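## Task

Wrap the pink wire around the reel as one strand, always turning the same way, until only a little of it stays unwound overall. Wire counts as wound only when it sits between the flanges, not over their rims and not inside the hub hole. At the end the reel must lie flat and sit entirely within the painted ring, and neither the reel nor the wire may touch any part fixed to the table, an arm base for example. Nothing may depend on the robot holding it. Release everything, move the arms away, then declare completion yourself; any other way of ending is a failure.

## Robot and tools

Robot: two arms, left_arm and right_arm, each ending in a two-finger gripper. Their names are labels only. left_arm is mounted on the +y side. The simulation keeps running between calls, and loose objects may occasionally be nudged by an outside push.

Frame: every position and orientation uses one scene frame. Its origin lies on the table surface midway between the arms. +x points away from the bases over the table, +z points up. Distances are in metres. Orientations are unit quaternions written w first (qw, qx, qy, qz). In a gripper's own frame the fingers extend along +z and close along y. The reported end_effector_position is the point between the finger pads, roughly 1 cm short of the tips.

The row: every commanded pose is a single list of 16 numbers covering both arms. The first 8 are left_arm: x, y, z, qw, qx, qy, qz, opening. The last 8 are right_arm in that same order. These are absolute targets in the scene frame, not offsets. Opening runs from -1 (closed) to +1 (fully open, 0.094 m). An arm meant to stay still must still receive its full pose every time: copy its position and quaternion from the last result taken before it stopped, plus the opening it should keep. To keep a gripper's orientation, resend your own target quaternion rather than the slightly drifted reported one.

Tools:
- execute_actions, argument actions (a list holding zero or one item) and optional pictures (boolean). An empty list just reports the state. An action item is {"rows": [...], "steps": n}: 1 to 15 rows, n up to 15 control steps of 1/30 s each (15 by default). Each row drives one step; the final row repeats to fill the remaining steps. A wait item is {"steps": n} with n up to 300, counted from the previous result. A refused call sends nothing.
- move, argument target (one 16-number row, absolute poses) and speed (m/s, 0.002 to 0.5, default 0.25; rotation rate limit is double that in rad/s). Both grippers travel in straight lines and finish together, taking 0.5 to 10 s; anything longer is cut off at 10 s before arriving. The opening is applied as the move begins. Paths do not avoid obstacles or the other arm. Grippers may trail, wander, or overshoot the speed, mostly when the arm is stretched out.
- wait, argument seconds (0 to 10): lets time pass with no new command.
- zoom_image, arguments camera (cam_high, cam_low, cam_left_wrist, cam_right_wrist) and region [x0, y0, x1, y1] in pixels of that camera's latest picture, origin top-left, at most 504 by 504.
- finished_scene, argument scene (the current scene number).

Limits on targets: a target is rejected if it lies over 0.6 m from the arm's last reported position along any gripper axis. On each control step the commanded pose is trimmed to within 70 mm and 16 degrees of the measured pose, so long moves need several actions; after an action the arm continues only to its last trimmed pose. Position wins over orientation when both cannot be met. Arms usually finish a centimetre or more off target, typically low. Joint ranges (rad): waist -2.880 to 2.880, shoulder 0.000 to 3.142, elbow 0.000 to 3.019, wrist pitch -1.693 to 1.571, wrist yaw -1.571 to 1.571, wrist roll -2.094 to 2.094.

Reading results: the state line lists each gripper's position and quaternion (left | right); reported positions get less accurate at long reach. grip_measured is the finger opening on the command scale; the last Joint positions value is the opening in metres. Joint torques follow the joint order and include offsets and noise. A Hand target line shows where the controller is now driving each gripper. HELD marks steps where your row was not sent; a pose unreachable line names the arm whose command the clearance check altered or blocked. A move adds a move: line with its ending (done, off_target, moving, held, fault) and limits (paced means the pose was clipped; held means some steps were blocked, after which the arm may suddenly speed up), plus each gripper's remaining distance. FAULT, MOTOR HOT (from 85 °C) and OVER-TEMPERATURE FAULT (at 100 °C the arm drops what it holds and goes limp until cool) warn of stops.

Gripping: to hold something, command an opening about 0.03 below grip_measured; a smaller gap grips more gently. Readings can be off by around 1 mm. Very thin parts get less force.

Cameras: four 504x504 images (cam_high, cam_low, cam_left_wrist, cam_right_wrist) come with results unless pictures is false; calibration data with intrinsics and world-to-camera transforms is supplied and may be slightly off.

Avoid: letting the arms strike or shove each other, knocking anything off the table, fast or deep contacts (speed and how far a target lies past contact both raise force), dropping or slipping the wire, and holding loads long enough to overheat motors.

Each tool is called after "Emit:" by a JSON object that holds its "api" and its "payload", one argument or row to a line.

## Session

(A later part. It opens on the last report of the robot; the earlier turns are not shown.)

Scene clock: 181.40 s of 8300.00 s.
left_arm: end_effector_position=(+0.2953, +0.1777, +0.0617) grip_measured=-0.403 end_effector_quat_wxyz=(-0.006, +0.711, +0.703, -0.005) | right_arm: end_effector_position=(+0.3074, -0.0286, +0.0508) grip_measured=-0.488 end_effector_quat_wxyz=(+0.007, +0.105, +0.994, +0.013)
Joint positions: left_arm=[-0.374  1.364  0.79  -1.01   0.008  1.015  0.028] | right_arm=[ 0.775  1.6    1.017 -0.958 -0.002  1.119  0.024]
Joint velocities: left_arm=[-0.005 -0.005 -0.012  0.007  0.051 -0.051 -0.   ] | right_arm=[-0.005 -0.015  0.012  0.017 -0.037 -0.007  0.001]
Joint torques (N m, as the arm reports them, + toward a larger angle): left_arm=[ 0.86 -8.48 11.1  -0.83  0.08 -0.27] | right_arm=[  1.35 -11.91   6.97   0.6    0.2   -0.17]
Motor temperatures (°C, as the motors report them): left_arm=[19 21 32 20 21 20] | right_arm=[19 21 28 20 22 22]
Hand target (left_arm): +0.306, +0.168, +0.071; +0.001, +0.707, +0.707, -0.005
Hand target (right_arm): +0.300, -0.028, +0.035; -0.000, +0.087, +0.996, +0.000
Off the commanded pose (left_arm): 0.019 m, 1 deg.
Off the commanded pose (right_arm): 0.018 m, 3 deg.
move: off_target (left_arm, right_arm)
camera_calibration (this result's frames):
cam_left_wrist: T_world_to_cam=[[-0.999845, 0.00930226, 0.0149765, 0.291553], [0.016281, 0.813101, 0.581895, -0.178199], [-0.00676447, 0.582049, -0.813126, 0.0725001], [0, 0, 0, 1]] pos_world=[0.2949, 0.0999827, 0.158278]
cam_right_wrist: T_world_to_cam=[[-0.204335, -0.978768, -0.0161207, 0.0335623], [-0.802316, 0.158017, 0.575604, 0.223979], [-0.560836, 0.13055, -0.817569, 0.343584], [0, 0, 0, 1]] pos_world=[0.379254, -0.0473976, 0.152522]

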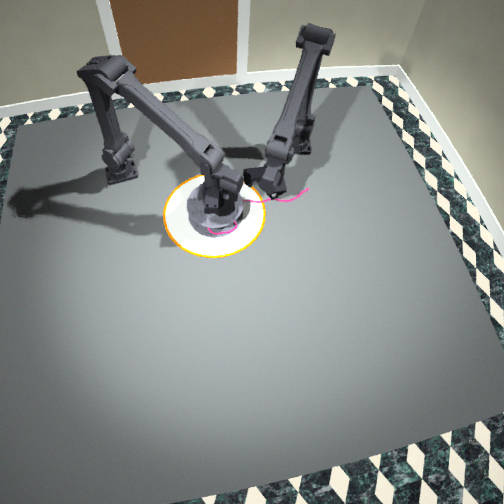

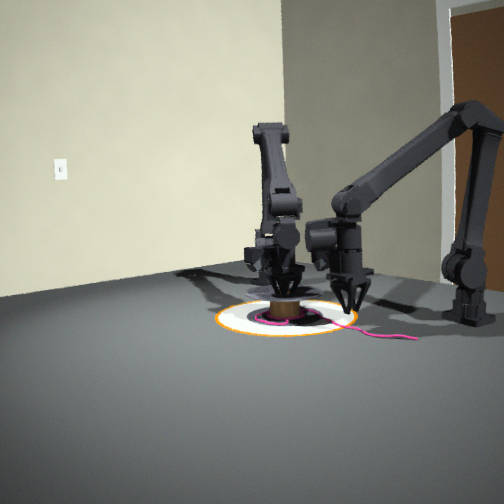

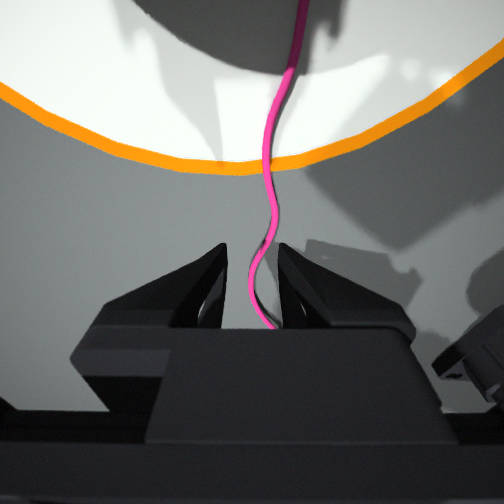

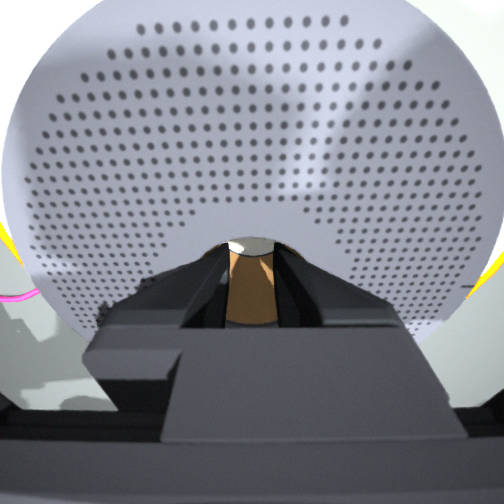

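Emit:
{"api": "move", "payload": {
  "target": [0.30,0.25,0.09,0,0,1,0,-0.4, 0.300,-0.028,0.034,0,-0.342,0.94,0,-0.48],
  "speed": 0.25
}}

Emit:
{"api": "move", "payload": {
  "target": [0.29,0.16,0.07,0,-0.629,0.777,0,-0.4, 0.300,-0.028,0.034,0,-0.342,0.94,0,-0.48],
  "speed": 0.3
}}

Emit:
{"api": "zoom_image", "payload": {
  "camera": "cam_low",
  "region": [210,250,410,370]
}}

Scene clock: 190.67 s of 8300.00 s.
left_arm: end_effector_position=(+0.3073, +0.2440, +0.0915) grip_measured=-0.403 end_effector_quat_wxyz=(+0.010, +0.015, +1.000, -0.004) | right_arm: end_effector_position=(+0.3071, -0.0284, +0.0508) grip_measured=-0.486 end_effector_quat_wxyz=(+0.011, -0.323, +0.946, +0.010)
Joint positions: left_arm=[-0.175  1.24   0.769 -1.079  0.001 -0.34   0.028] | right_arm=[ 0.775  1.6    1.017 -0.958 -0.005  0.252  0.024]
Joint velocities: left_arm=[-0.005 -0.005 -0.017  0.002  0.007  0.066 -0.   ] | right_arm=[ 0.005  0.015  0.017 -0.002  0.007 -0.007  0.001]
Joint torques (N m, as the arm reports them, + toward a larger angle): left_arm=[ 2.32 -9.3   6.88 -0.7  -0.23 -0.26] | right_arm=[  1.36 -11.94   7.03   0.64   0.23  -0.23]
Motor temperatures (°C, as the motors report them): left_arm=[19 21 32 20 21 20] | right_arm=[19 21 28 20 22 22]
Hand target (left_arm): +0.301, +0.251, +0.090; +0.002, +0.000, +1.000, +0.001
Hand target (right_arm): +0.300, -0.028, +0.035; -0.000, -0.342, +0.940, +0.000
Off the commanded pose (left_arm): 0.010 m, 2 deg.
Off the commanded pose (right_arm): 0.018 m, 3 deg.
After step 90, 2.57 s passed at rest.
move: off_target (right_arm)
camera_calibration (this result's frames):
cam_left_wrist: T_world_to_cam=[[-0.0260923, -0.999633, 0.0072323, 0.250084], [-0.824019, 0.0256033, 0.565983, 0.202176], [-0.56596, 0.00880824, -0.824385, 0.370895], [0, 0, 0, 1]] pos_world=[0.383034, 0.241549, 0.189523]
cam_right_wrist: T_world_to_cam=[[0.614328, -0.78905, -0.00078384, -0.213036], [-0.65227, -0.508394, 0.562209, 0.159348], [-0.44401, -0.34487, -0.826995, 0.294467], [0, 0, 0, 1]] pos_world=[0.365558, 0.014468, 0.153769]

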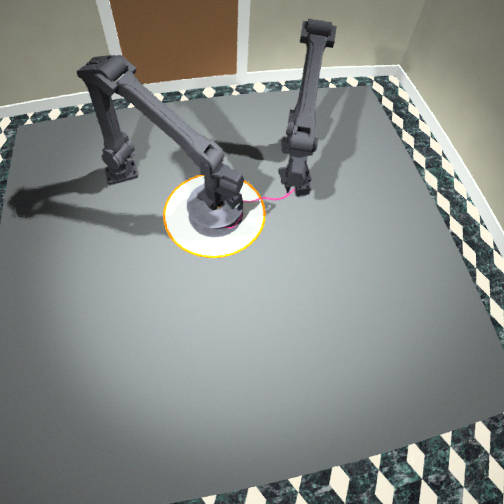

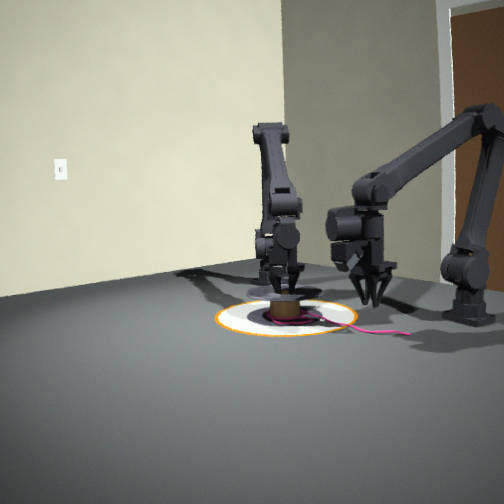

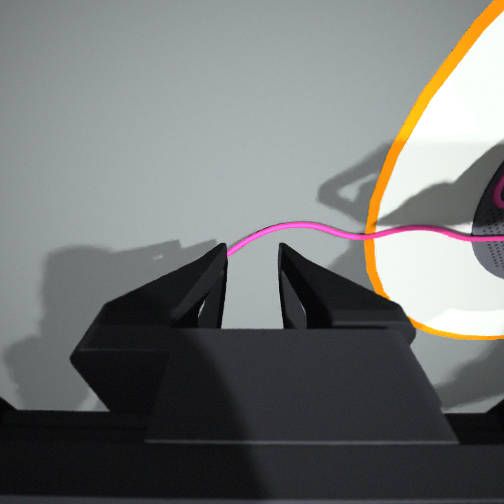

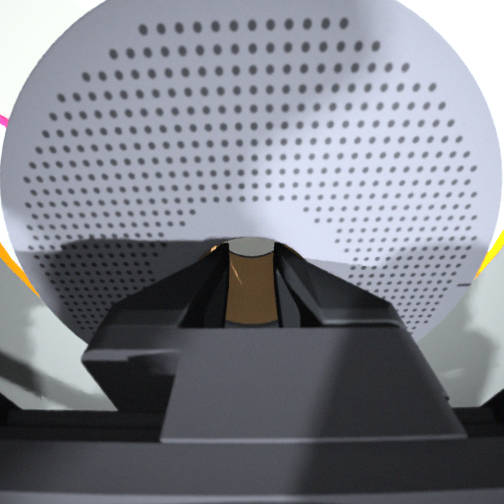

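Scene clock: 193.63 s of 8300.00 s.
left_arm: end_effector_position=(+0.2740, +0.1743, +0.0624) grip_measured=-0.403 end_effector_quat_wxyz=(+0.009, +0.627, -0.779, -0.019) | right_arm: end_effector_position=(+0.3072, -0.0283, +0.0513) grip_measured=-0.485 end_effector_quat_wxyz=(+0.012, -0.325, +0.946, +0.010)
Joint positions: left_arm=[-0.421  1.34   0.769 -1.041  0.006 -1.971  0.028] | right_arm=[ 0.775  1.599  1.017 -0.958 -0.005  0.248  0.024]
Joint velocities: left_arm=[ 0.005 -0.005  0.007  0.007  0.051 -0.037  0.   ] | right_arm=[-0.024 -0.005  0.007 -0.022  0.037 -0.022 -0.   ]
Joint torques (N m, as the arm reports them, + toward a larger angle): left_arm=[ 0.42 -7.86 10.67  0.52 -0.17 -0.3 ] | right_arm=[  1.39 -11.81   7.01   0.64   0.23  -0.18]
Motor temperatures (°C, as the motors report them): left_arm=[19 21 32 20 21 20] | right_arm=[19 21 28 20 22 22]
Hand target (left_arm): +0.288, +0.159, +0.070; -0.003, -0.629, +0.777, -0.000
Hand target (right_arm): +0.300, -0.028, +0.035; -0.000, -0.342, +0.940, +0.000
Off the commanded pose (left_arm): 0.023 m, 2 deg.
Off the commanded pose (right_arm): 0.019 m, 3 deg.
move: off_target (left_arm, right_arm)
camera_calibration (this result's frames):
cam_left_wrist: T_world_to_cam=[[0.976752, -0.210322, -0.0414626, -0.229511], [-0.149245, -0.806017, 0.572767, 0.152603], [-0.153885, -0.553264, -0.818669, 0.313392], [0, 0, 0, 1]] pos_world=[0.295177, 0.248118, 0.159642]
cam_right_wrist: T_world_to_cam=[[0.617624, -0.786473, -0.000575587, -0.214027], [-0.650763, -0.511461, 0.561173, 0.158677], [-0.441642, -0.346219, -0.827698, 0.294179], [0, 0, 0, 1]] pos_world=[0.365371, 0.014681, 0.154323]

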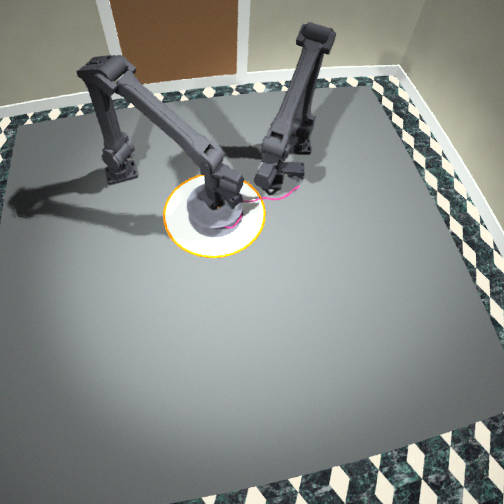

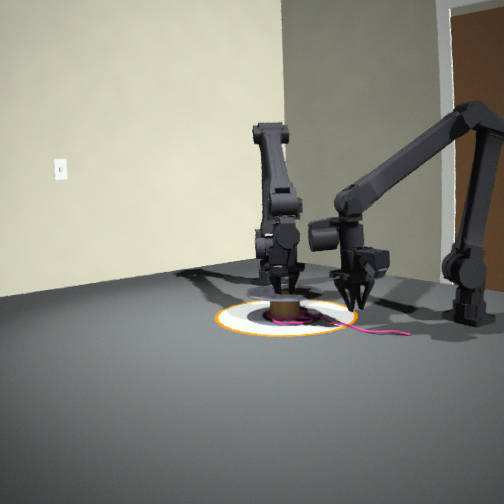

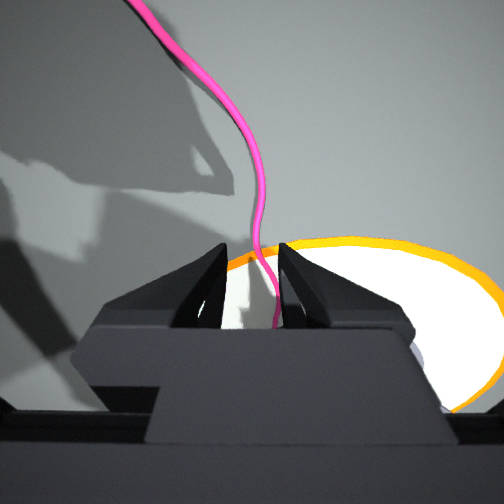

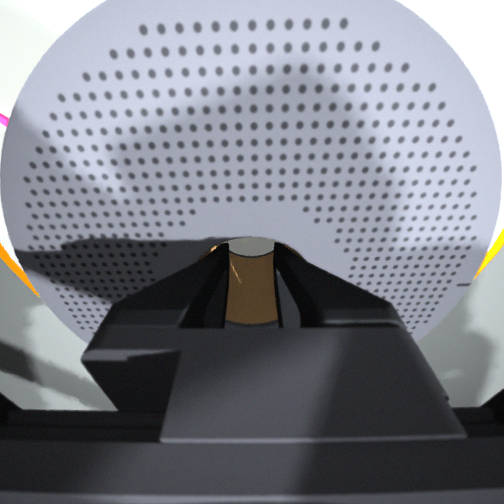

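Region (210, 250, 410, 370) of cam_low's 504x504 image, scaled by 2.520, with more detail than that image has; it fills the top 302 rows of this view, and the rest is white.

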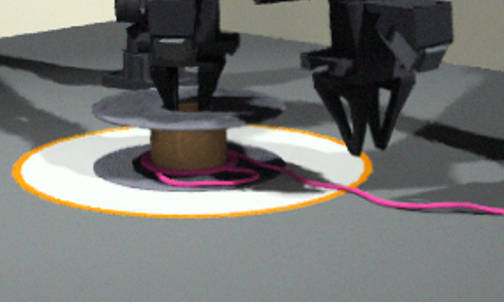

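Emit:
{"api": "move", "payload": {
  "target": [0.273,0.168,0.006,0,-0.629,0.777,0,-0.4, 0.300,-0.028,0.034,0,-0.342,0.94,0,-0.48],
  "speed": 0.06
}}

Emit:
{"api": "move", "payload": {
  "target": [0.273,0.168,0.006,0,-0.629,0.777,0,-0.98, 0.300,-0.028,0.034,0,-0.342,0.94,0,-0.48],
  "speed": 0.06
}}

Emit:
{"api": "move", "payload": {
  "target": [0.30,0.15,0.10,0,-0.629,0.777,0,-0.98, 0.300,-0.028,0.034,0,-0.342,0.94,0,-0.48],
  "speed": 0.06
}}

Emit:
{"api": "zoom_image", "payload": {
  "camera": "cam_low",
  "region": [210,250,410,370]
}}

Scene clock: 199.20 s of 8300.00 s.
left_arm: end_effector_position=(+0.2788, +0.1680, +0.0167) grip_measured=-0.403 end_effector_quat_wxyz=(+0.001, +0.628, -0.778, +0.006) | right_arm: end_effector_position=(+0.3072, -0.0283, +0.0513) grip_measured=-0.485 end_effector_quat_wxyz=(+0.012, -0.325, +0.946, +0.010)
Joint positions: left_arm=[-0.429  1.416  0.694 -0.837  0.005 -1.981  0.028] | right_arm=[ 0.775  1.599  1.017 -0.958 -0.005  0.248  0.024]
Joint velocities: left_arm=[-0.005 -0.015  0.012 -0.017 -0.007 -0.022 -0.001] | right_arm=[-0.015  0.005 -0.007 -0.007 -0.007  0.007 -0.001]
Joint torques (N m, as the arm reports them, + toward a larger angle): left_arm=[ 0.39 -7.63  5.25  1.09 -0.25 -0.27] | right_arm=[  1.35 -11.86   7.01   0.64   0.22  -0.17]
Motor temperatures (°C, as the motors report them): left_arm=[19 21 32 20 21 20] | right_arm=[19 21 28 20 22 22]
Hand target (left_arm): +0.274, +0.168, +0.006; -0.001, -0.629, +0.777, +0.000
Hand target (right_arm): +0.300, -0.028, +0.035; -0.000, -0.342, +0.940, +0.000
Off the commanded pose (left_arm): 0.012 m, 1 deg.
Off the commanded pose (right_arm): 0.019 m, 3 deg.
After step 90, 1.37 s passed at rest.
move: off_target (left_arm, right_arm)
camera_calibration (this result's frames):
cam_left_wrist: T_world_to_cam=[[0.977969, -0.208599, 0.00795785, -0.238866], [-0.173189, -0.789494, 0.588816, 0.178041], [-0.116544, -0.577222, -0.808228, 0.266718], [0, 0, 0, 1]] pos_world=[0.295522, 0.244691, 0.112637]
cam_right_wrist: T_world_to_cam=[[0.617324, -0.786709, -0.000586444, -0.213941], [-0.650952, -0.511216, 0.561177, 0.158742], [-0.441782, -0.346046, -0.827696, 0.294227], [0, 0, 0, 1]] pos_world=[0.365388, 0.0146582, 0.154323]

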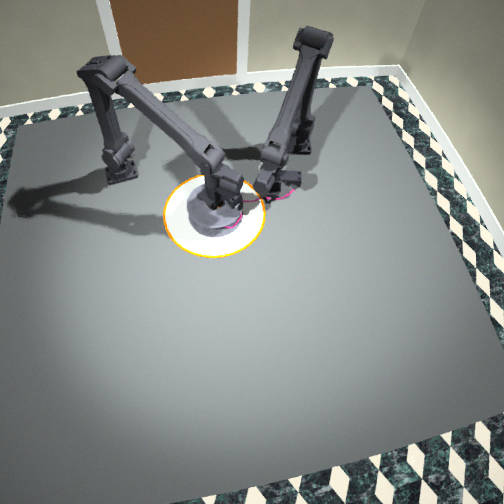

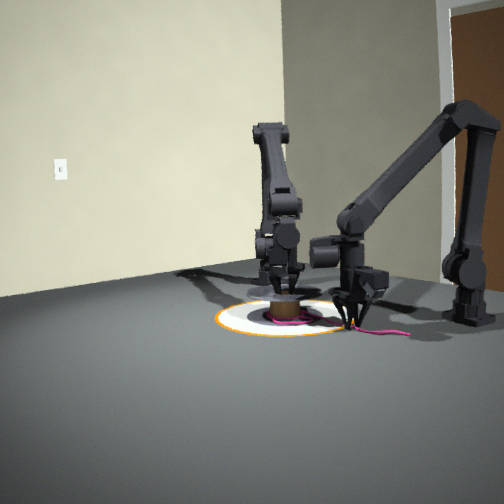

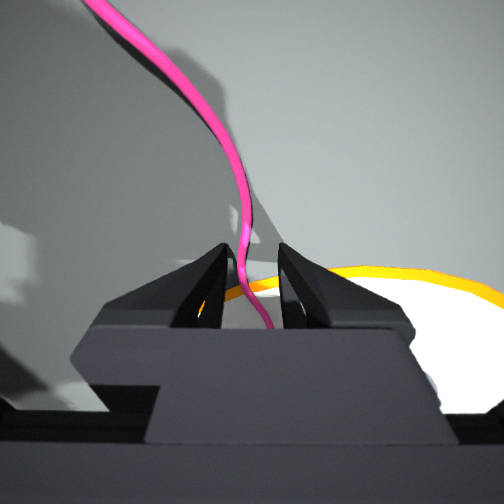

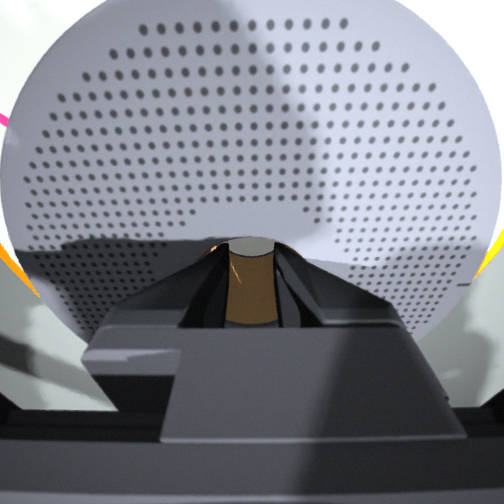

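Scene clock: 199.90 s of 8300.00 s.
left_arm: end_effector_position=(+0.2788, +0.1680, +0.0166) grip_measured=-0.955 end_effector_quat_wxyz=(+0.000, +0.628, -0.778, +0.007) | right_arm: end_effector_position=(+0.3072, -0.0283, +0.0513) grip_measured=-0.485 end_effector_quat_wxyz=(+0.012, -0.325, +0.946, +0.010)
Joint positions: left_arm=[-0.429  1.416  0.693 -0.836  0.004 -1.982  0.002] | right_arm=[ 0.775  1.599  1.017 -0.958 -0.005  0.247  0.024]
Joint velocities: left_arm=[-0.005 -0.005  0.002  0.002 -0.037 -0.022  0.   ] | right_arm=[ 0.005 -0.015 -0.002 -0.032  0.007  0.022 -0.   ]
Joint torques (N m, as the arm reports them, + toward a larger angle): left_arm=[ 0.35 -7.87  5.1   1.01 -0.29 -0.29] | right_arm=[  1.37 -11.85   7.01   0.64   0.23  -0.17]
Motor temperatures (°C, as the motors report them): left_arm=[19 21 32 20 21 20] | right_arm=[19 21 28 20 22 22]
Hand target (left_arm): +0.273, +0.168, +0.006; +0.000, -0.629, +0.777, +0.000
Hand target (right_arm): +0.300, -0.028, +0.035; -0.000, -0.342, +0.940, +0.000
Off the commanded pose (left_arm): 0.012 m, 1 deg.
Off the commanded pose (right_arm): 0.019 m, 3 deg.
move: off_target (left_arm, right_arm)
camera_calibration (this result's frames):
cam_left_wrist: T_world_to_cam=[[0.97804, -0.208218, 0.00915568, -0.23903], [-0.17356, -0.789348, 0.588902, 0.178216], [-0.115393, -0.577559, -0.808152, 0.266395], [0, 0, 0, 1]] pos_world=[0.295452, 0.244763, 0.112525]
cam_right_wrist: T_world_to_cam=[[0.617924, -0.786238, -0.000564728, -0.214113], [-0.650574, -0.511706, 0.561169, 0.158612], [-0.441501, -0.346393, -0.827701, 0.294131], [0, 0, 0, 1]] pos_world=[0.365353, 0.0147037, 0.154323]

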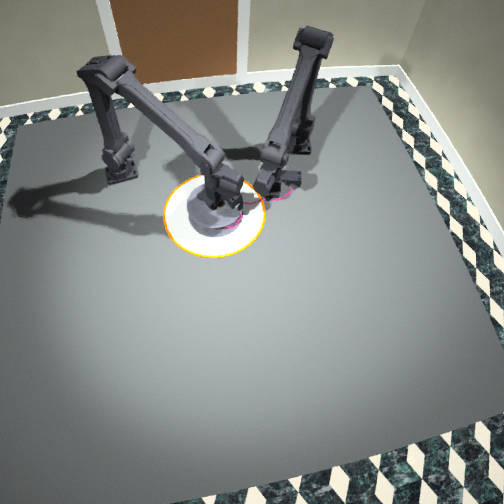

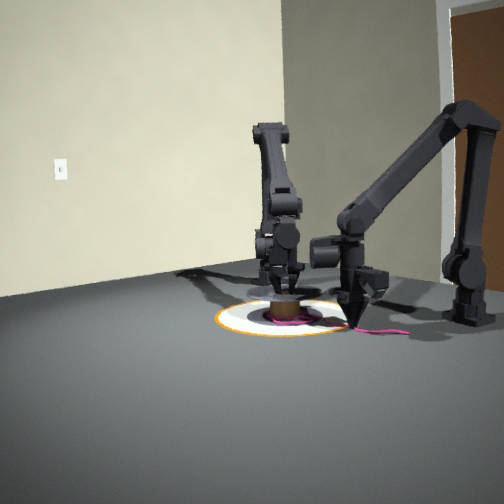

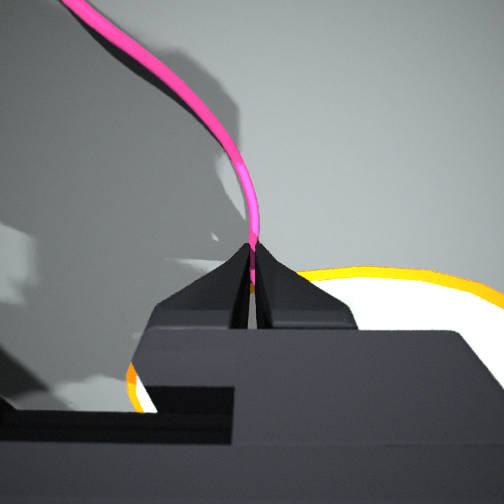

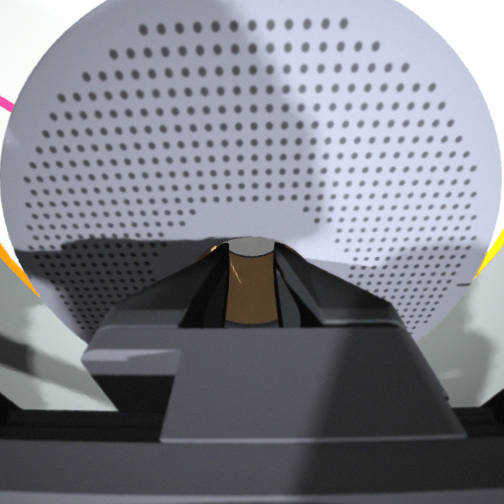

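Scene clock: 201.70 s of 8300.00 s.
left_arm: end_effector_position=(+0.2862, +0.1627, +0.0824) grip_measured=-0.955 end_effector_quat_wxyz=(+0.007, +0.628, -0.778, -0.019) | right_arm: end_effector_position=(+0.3072, -0.0283, +0.0513) grip_measured=-0.485 end_effector_quat_wxyz=(+0.012, -0.325, +0.946, +0.010)
Joint positions: left_arm=[-0.429  1.351  0.84  -1.099  0.004 -1.982  0.002] | right_arm=[ 0.775  1.599  1.017 -0.958 -0.005  0.247  0.024]
Joint velocities: left_arm=[-0.024 -0.005  0.007  0.017 -0.022 -0.037  0.001] | right_arm=[ 0.005 -0.005 -0.022 -0.002 -0.022  0.051 -0.   ]
Joint torques (N m, as the arm reports them, + toward a larger angle): left_arm=[  0.61 -10.75  11.56  -0.98  -0.26  -0.25] | right_arm=[  1.31 -11.85   7.01   0.63   0.23  -0.17]
Motor temperatures (°C, as the motors report them): left_arm=[19 21 32 20 21 20] | right_arm=[19 21 28 20 22 22]
Hand target (left_arm): +0.298, +0.151, +0.101; -0.000, -0.629, +0.777, -0.000
Hand target (right_arm): +0.300, -0.028, +0.035; -0.000, -0.342, +0.940, +0.000
Off the commanded pose (left_arm): 0.026 m, 2 deg.
Off the commanded pose (right_arm): 0.019 m, 3 deg.
move: off_target (left_arm, right_arm)
camera_calibration (this result's frames):
cam_left_wrist: T_world_to_cam=[[0.977425, -0.207776, -0.0383312, -0.24386], [-0.149121, -0.806934, 0.571507, 0.133896], [-0.149676, -0.552889, -0.819702, 0.324109], [0, 0, 0, 1]] pos_world=[0.306833, 0.236573, 0.179802]
cam_right_wrist: T_world_to_cam=[[0.617924, -0.786238, -0.000564728, -0.214113], [-0.650574, -0.511706, 0.561169, 0.158612], [-0.441501, -0.346393, -0.827701, 0.294131], [0, 0, 0, 1]] pos_world=[0.365353, 0.0147037, 0.154323]

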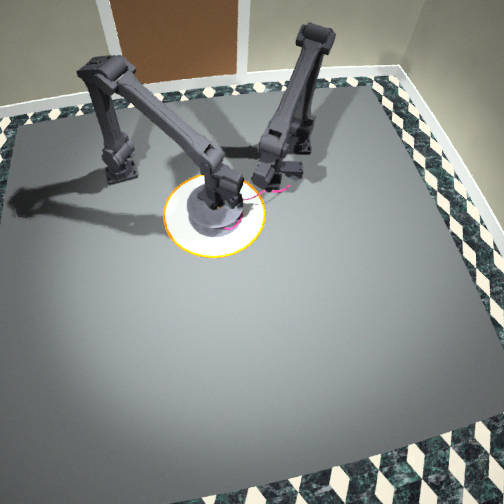

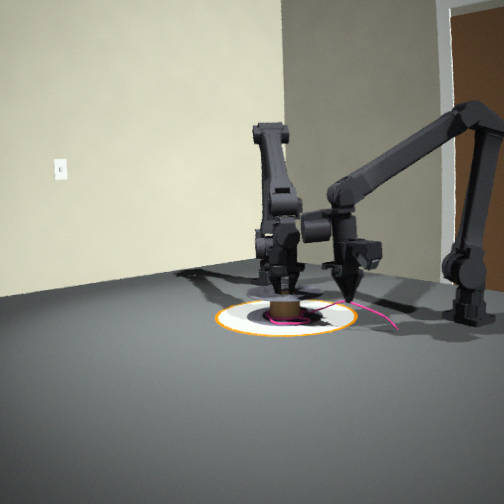

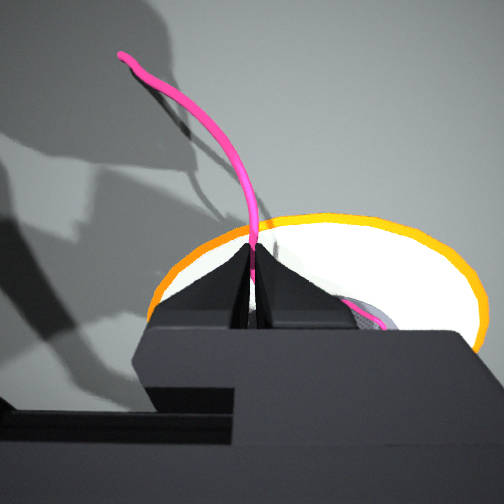

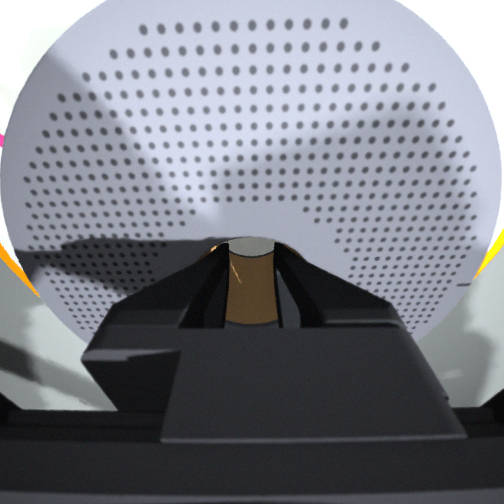

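Region (210, 250, 410, 370) of cam_low's 504x504 image, scaled by 2.520, with more detail than that image has; it fills the top 302 rows of this view, and the rest is white.

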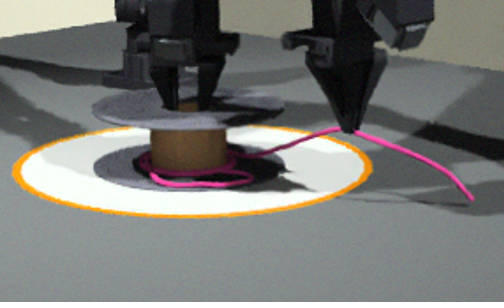

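Emit:
{"api": "move", "payload": {
  "target": [0.30,0.15,0.10,0,-0.629,0.777,0,-0.98, 0.300,-0.028,0.04,0,-0.342,0.94,0,-1],
  "speed": 0.1
}}

Emit:
{"api": "move", "payload": {
  "target": [0.30,0.15,0.10,0,-0.629,0.777,0,-0.98, 0.300,-0.028,0.04,0,0.5,0.866,0,-1],
  "speed": 0.4
}}

Emit:
{"api": "move", "payload": {
  "target": [0.38,0.125,0.10,0,-0.47,0.883,0,-0.98, 0.300,-0.028,0.034,0,0.5,0.866,0,-0.48],
  "speed": 0.07
}}

Emit:
{"api": "move", "payload": {
  "target": [0.435,0.08,0.095,0,-0.30,0.954,0,-0.98, 0.300,-0.028,0.034,0,0.5,0.866,0,-0.48],
  "speed": 0.07
}}

Emit:
{"api": "zoom_image", "payload": {
  "camera": "cam_low",
  "region": [180,250,380,370]
}}

Scene clock: 207.53 s of 8300.00 s.
left_arm: end_effector_position=(+0.2862, +0.1627, +0.0824) grip_measured=-0.955 end_effector_quat_wxyz=(+0.007, +0.628, -0.778, -0.019) | right_arm: end_effector_position=(+0.3073, -0.0286, +0.0503) grip_measured=-0.996 end_effector_quat_wxyz=(+0.011, -0.329, +0.944, +0.009)
Joint positions: left_arm=[-0.429  1.351  0.84  -1.099  0.004 -1.982  0.002] | right_arm=[ 0.775  1.602  1.017 -0.958 -0.003  0.238  0.   ]
Joint velocities: left_arm=[-0.015 -0.015 -0.022  0.007  0.037  0.022  0.001] | right_arm=[-0.005 -0.024 -0.002 -0.002  0.022 -0.022 -0.   ]
Joint torques (N m, as the arm reports them, + toward a larger angle): left_arm=[  0.77 -10.38  11.75  -0.88  -0.24  -0.24] | right_arm=[  1.38 -12.75   7.64   0.04   0.17  -0.07]
Motor temperatures (°C, as the motors report them): left_arm=[19 21 32 20 21 20] | right_arm=[19 21 28 20 22 22]
Hand target (left_arm): +0.299, +0.151, +0.100; -0.001, -0.629, +0.777, -0.000
Hand target (right_arm): +0.300, -0.028, +0.040; -0.000, -0.342, +0.940, +0.000
Off the commanded pose (left_arm): 0.026 m, 2 deg.
Off the commanded pose (right_arm): 0.013 m, 2 deg.
After step 90, 2.13 s passed at rest.
move: off_target (left_arm, right_arm)
camera_calibration (this result's frames):
cam_left_wrist: T_world_to_cam=[[0.977425, -0.207776, -0.0383312, -0.24386], [-0.149121, -0.806934, 0.571507, 0.133896], [-0.149676, -0.552889, -0.819702, 0.324109], [0, 0, 0, 1]] pos_world=[0.306833, 0.236573, 0.179802]
cam_right_wrist: T_world_to_cam=[[0.625058, -0.780576, 0.00171105, -0.216557], [-0.645912, -0.515991, 0.562629, 0.15741], [-0.438292, -0.352781, -0.826708, 0.29208], [0, 0, 0, 1]] pos_world=[0.36505, 0.0152231, 0.153272]

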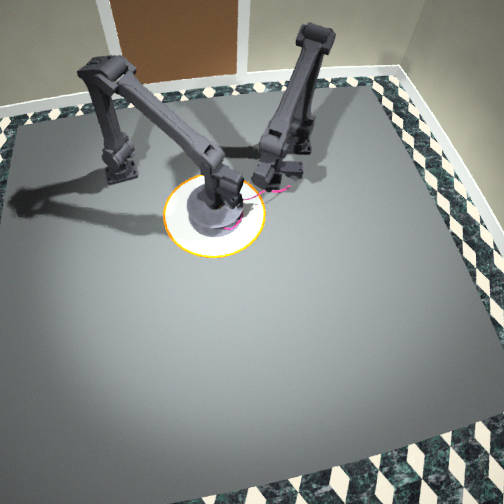

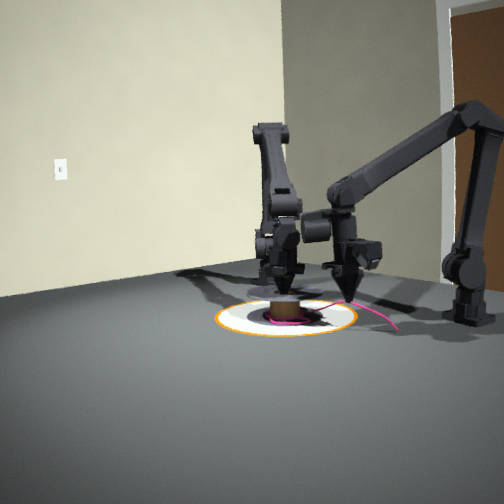

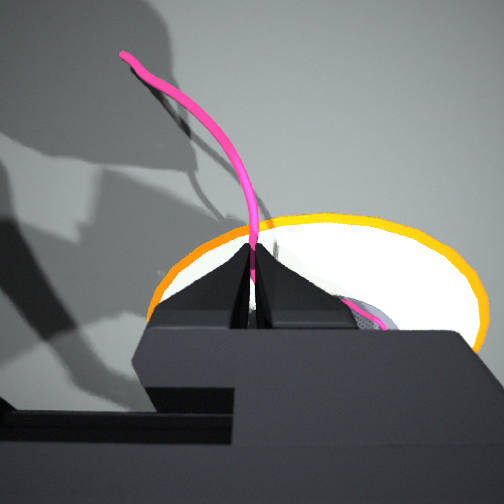

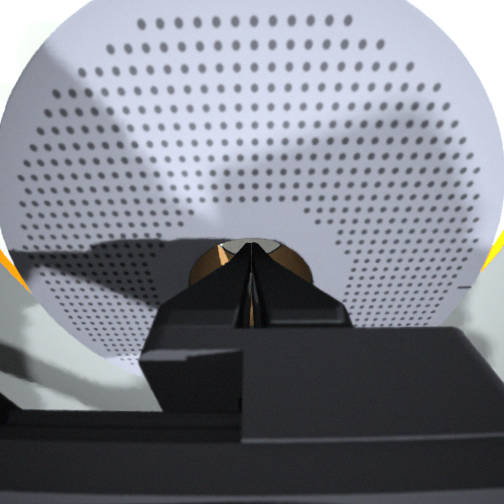

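Scene clock: 210.37 s of 8300.00 s.
left_arm: end_effector_position=(+0.2862, +0.1627, +0.0824) grip_measured=-0.955 end_effector_quat_wxyz=(+0.007, +0.628, -0.778, -0.019) | right_arm: end_effector_position=(+0.3077, -0.0290, +0.0503) grip_measured=-0.996 end_effector_quat_wxyz=(+0.002, +0.501, +0.865, +0.014)
Joint positions: left_arm=[-0.429  1.351  0.84  -1.099  0.004 -1.982  0.002] | right_arm=[ 0.775  1.602  1.017 -0.958 -0.     1.96   0.   ]
Joint velocities: left_arm=[-0.005  0.005  0.012 -0.002  0.007 -0.022 -0.   ] | right_arm=[-0.005 -0.015 -0.012  0.012  0.022 -0.022  0.   ]
Joint torques (N m, as the arm reports them, + toward a larger angle): left_arm=[  0.73 -10.37  11.75  -0.89  -0.23  -0.24] | right_arm=[  1.38 -12.61   7.52  -0.08   0.13   0.17]
Motor temperatures (°C, as the motors report them): left_arm=[19 21 32 20 21 20] | right_arm=[19 21 28 20 22 22]
Hand target (left_arm): +0.299, +0.151, +0.100; -0.001, -0.629, +0.777, -0.000
Hand target (right_arm): +0.300, -0.028, +0.040; +0.000, +0.500, +0.866, -0.000
Off the commanded pose (left_arm): 0.026 m, 2 deg.
Off the commanded pose (right_arm): 0.013 m, 2 deg.
move: off_target (left_arm, right_arm)
camera_calibration (this result's frames):
cam_left_wrist: T_world_to_cam=[[0.977425, -0.207776, -0.0383312, -0.24386], [-0.149121, -0.806934, 0.571507, 0.133896], [-0.149676, -0.552889, -0.819702, 0.324109], [0, 0, 0, 1]] pos_world=[0.306833, 0.236573, 0.179802]
cam_right_wrist: T_world_to_cam=[[-0.865471, -0.500738, -0.0148875, 0.250513], [-0.410856, 0.69249, 0.593005, 0.118645], [-0.286631, 0.519345, -0.805061, 0.269642], [0, 0, 0, 1]] pos_world=[0.342845, -0.0967568, 0.150451]

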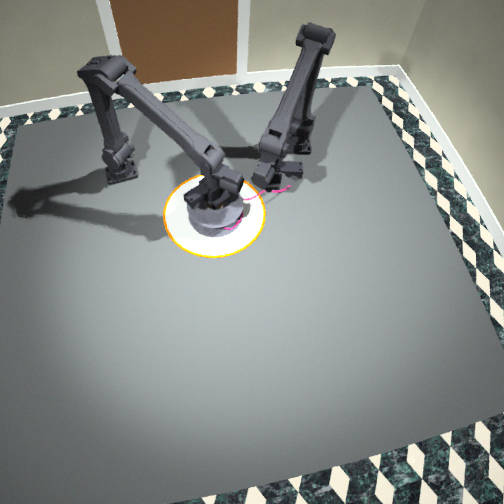

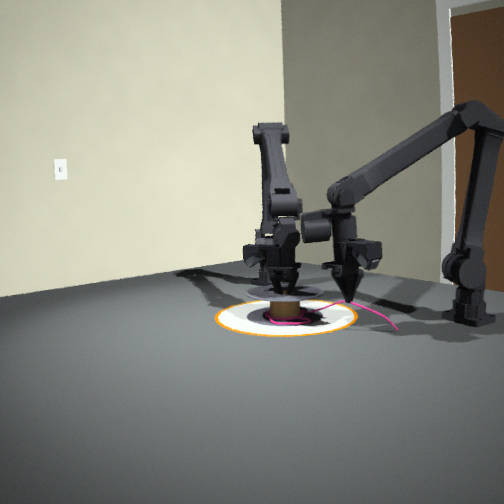

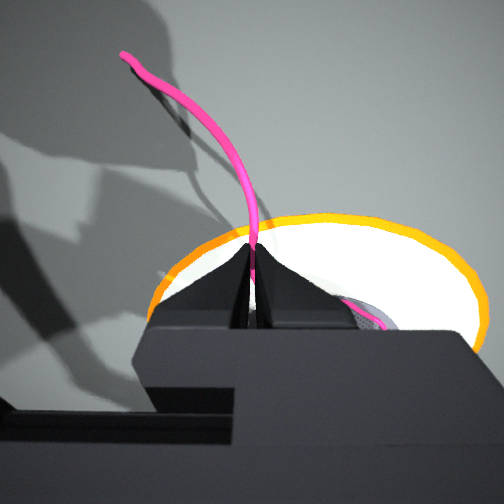

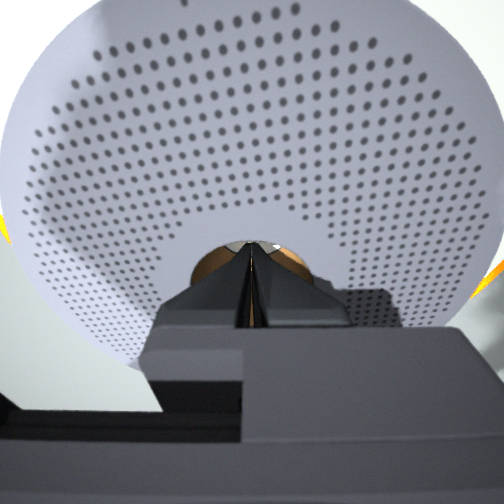

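Scene clock: 213.43 s of 8300.00 s.
left_arm: end_effector_position=(+0.3623, +0.1296, +0.0910) grip_measured=-0.955 end_effector_quat_wxyz=(-0.005, -0.472, +0.881, +0.006) | right_arm: end_effector_position=(+0.3077, -0.0289, +0.0505) grip_measured=-0.492 end_effector_quat_wxyz=(+0.002, +0.501, +0.865, +0.014)
Joint positions: left_arm=[-0.387  1.531  1.056 -1.111  0.002 -1.566  0.002] | right_arm=[ 0.775  1.601  1.017 -0.958 -0.     1.96   0.024]
Joint velocities: left_arm=[-0.005 -0.015  0.002 -0.012  0.007 -0.022 -0.001] | right_arm=[-0.005  0.005  0.007  0.012  0.037  0.022 -0.   ]
Joint torques (N m, as the arm reports them, + toward a larger angle): left_arm=[  2.41 -12.16  12.13  -0.78  -0.24   0.05] | right_arm=[  1.36 -11.88   6.88   0.51   0.14   0.18]
Motor temperatures (°C, as the motors report them): left_arm=[19 21 33 20 21 20] | right_arm=[19 22 28 20 22 22]
Hand target (left_arm): +0.379, +0.125, +0.101; +0.001, -0.470, +0.883, -0.000
Hand target (right_arm): +0.300, -0.029, +0.035; +0.000, +0.500, +0.866, -0.000
Off the commanded pose (left_arm): 0.020 m, 1 deg.
Off the commanded pose (right_arm): 0.018 m, 2 deg.
move: off_target (left_arm, right_arm)
camera_calibration (this result's frames):
cam_left_wrist: T_world_to_cam=[[0.834366, -0.550979, -0.0159571, -0.230575], [-0.439803, -0.682902, 0.583282, 0.201804], [-0.332274, -0.479653, -0.812113, 0.380208], [0, 0, 0, 1]] pos_world=[0.407471, 0.193138, 0.187383]
cam_right_wrist: T_world_to_cam=[[-0.865467, -0.500733, -0.015241, 0.25056], [-0.410995, 0.692311, 0.593117, 0.118577], [-0.286442, 0.519587, -0.804972, 0.269704], [0, 0, 0, 1]] pos_world=[0.34284, -0.0967628, 0.150593]

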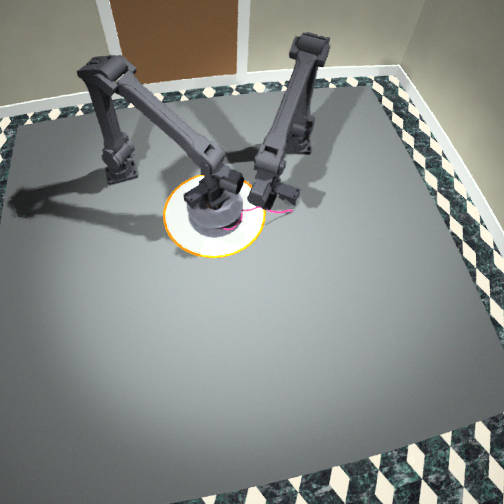

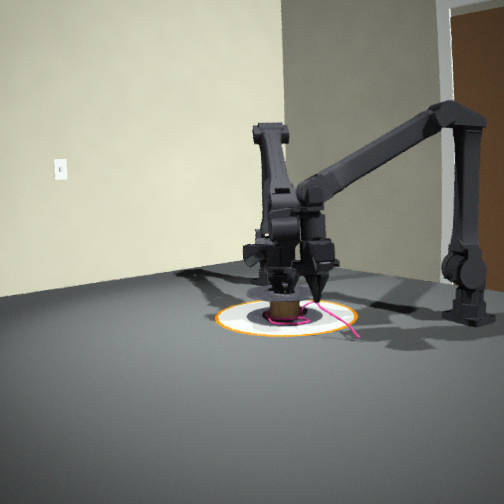

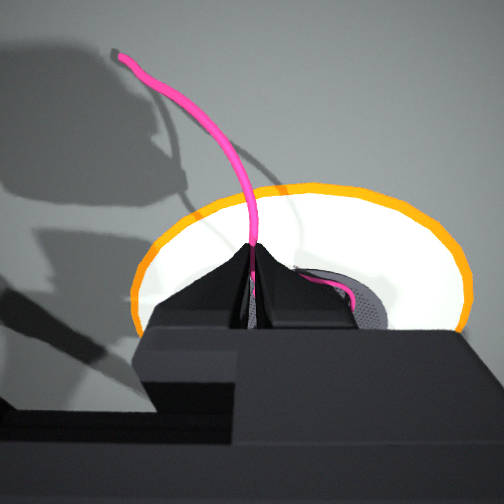

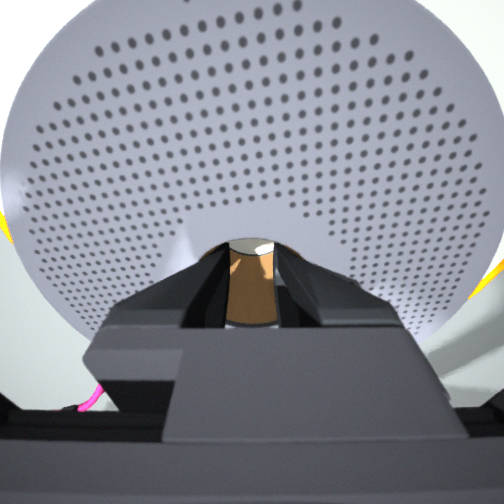

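Scene clock: 216.43 s of 8300.00 s.
left_arm: end_effector_position=(+0.4212, +0.0909, +0.0871) grip_measured=-0.955 end_effector_quat_wxyz=(-0.006, -0.311, +0.950, +0.006) | right_arm: end_effector_position=(+0.3077, -0.0289, +0.0505) grip_measured=-0.492 end_effector_quat_wxyz=(+0.002, +0.501, +0.865, +0.014)
Joint positions: left_arm=[-0.387  1.705  1.262 -1.143  0.002 -1.214  0.002] | right_arm=[ 0.775  1.601  1.017 -0.958 -0.     1.96   0.024]
Joint velocities: left_arm=[ 0.005 -0.005 -0.012  0.007 -0.037  0.037 -0.001] | right_arm=[-0.005 -0.015 -0.017 -0.027 -0.022 -0.037  0.001]
Joint torques (N m, as the arm reports them, + toward a larger angle): left_arm=[  1.   -15.34  12.43  -0.81  -0.19   0.04] | right_arm=[  1.4  -11.86   6.89   0.52   0.12   0.18]
Motor temperatures (°C, as the motors report them): left_arm=[19 21 33 20 21 20] | right_arm=[19 22 28 20 22 22]
Hand target (left_arm): +0.434, +0.080, +0.096; +0.000, -0.300, +0.954, -0.001
Hand target (right_arm): +0.300, -0.028, +0.035; -0.000, +0.500, +0.866, -0.000
Off the commanded pose (left_arm): 0.019 m, 2 deg.
Off the commanded pose (right_arm): 0.018 m, 2 deg.
move: off_target (left_arm, right_arm)
camera_calibration (this result's frames):
cam_left_wrist: T_world_to_cam=[[0.593448, -0.804738, -0.0147005, -0.176686], [-0.646043, -0.487154, 0.587631, 0.272251], [-0.480051, -0.339231, -0.808995, 0.427208], [0, 0, 0, 1]] pos_world=[0.485821, 0.135365, 0.183028]
cam_right_wrist: T_world_to_cam=[[-0.865467, -0.500733, -0.015241, 0.25056], [-0.410995, 0.692311, 0.593117, 0.118577], [-0.286442, 0.519587, -0.804972, 0.269704], [0, 0, 0, 1]] pos_world=[0.34284, -0.0967628, 0.150593]

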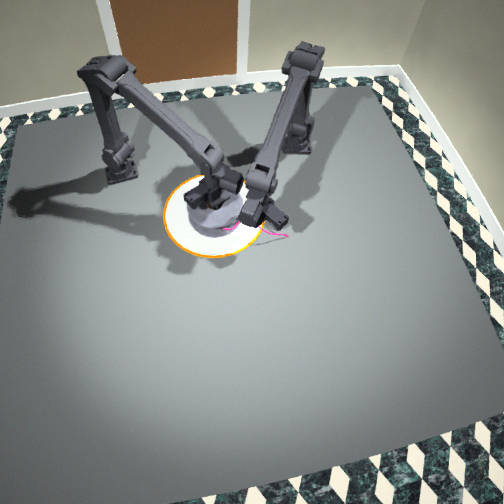

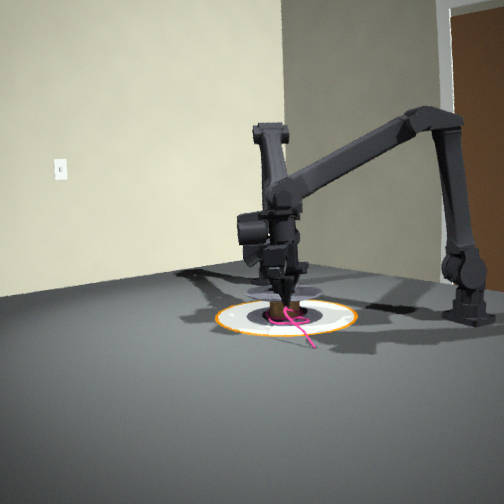

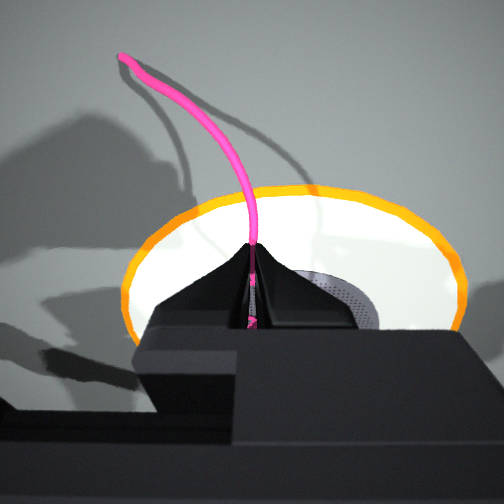

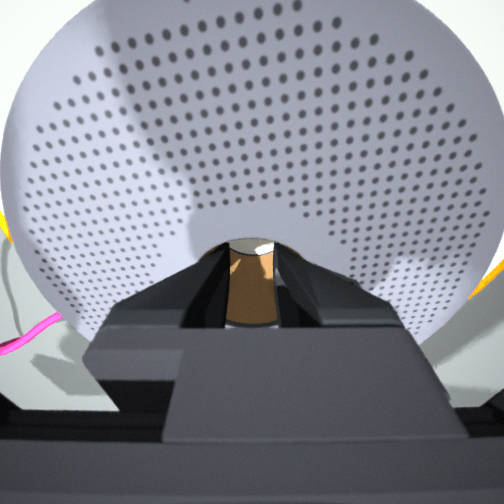

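Region (180, 250, 380, 370) of cam_low's 504x504 image, scaled by 2.520, with more detail than that image has; it fills the top 302 rows of this view, and the rest is white.

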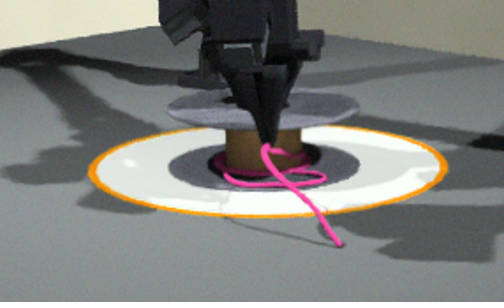

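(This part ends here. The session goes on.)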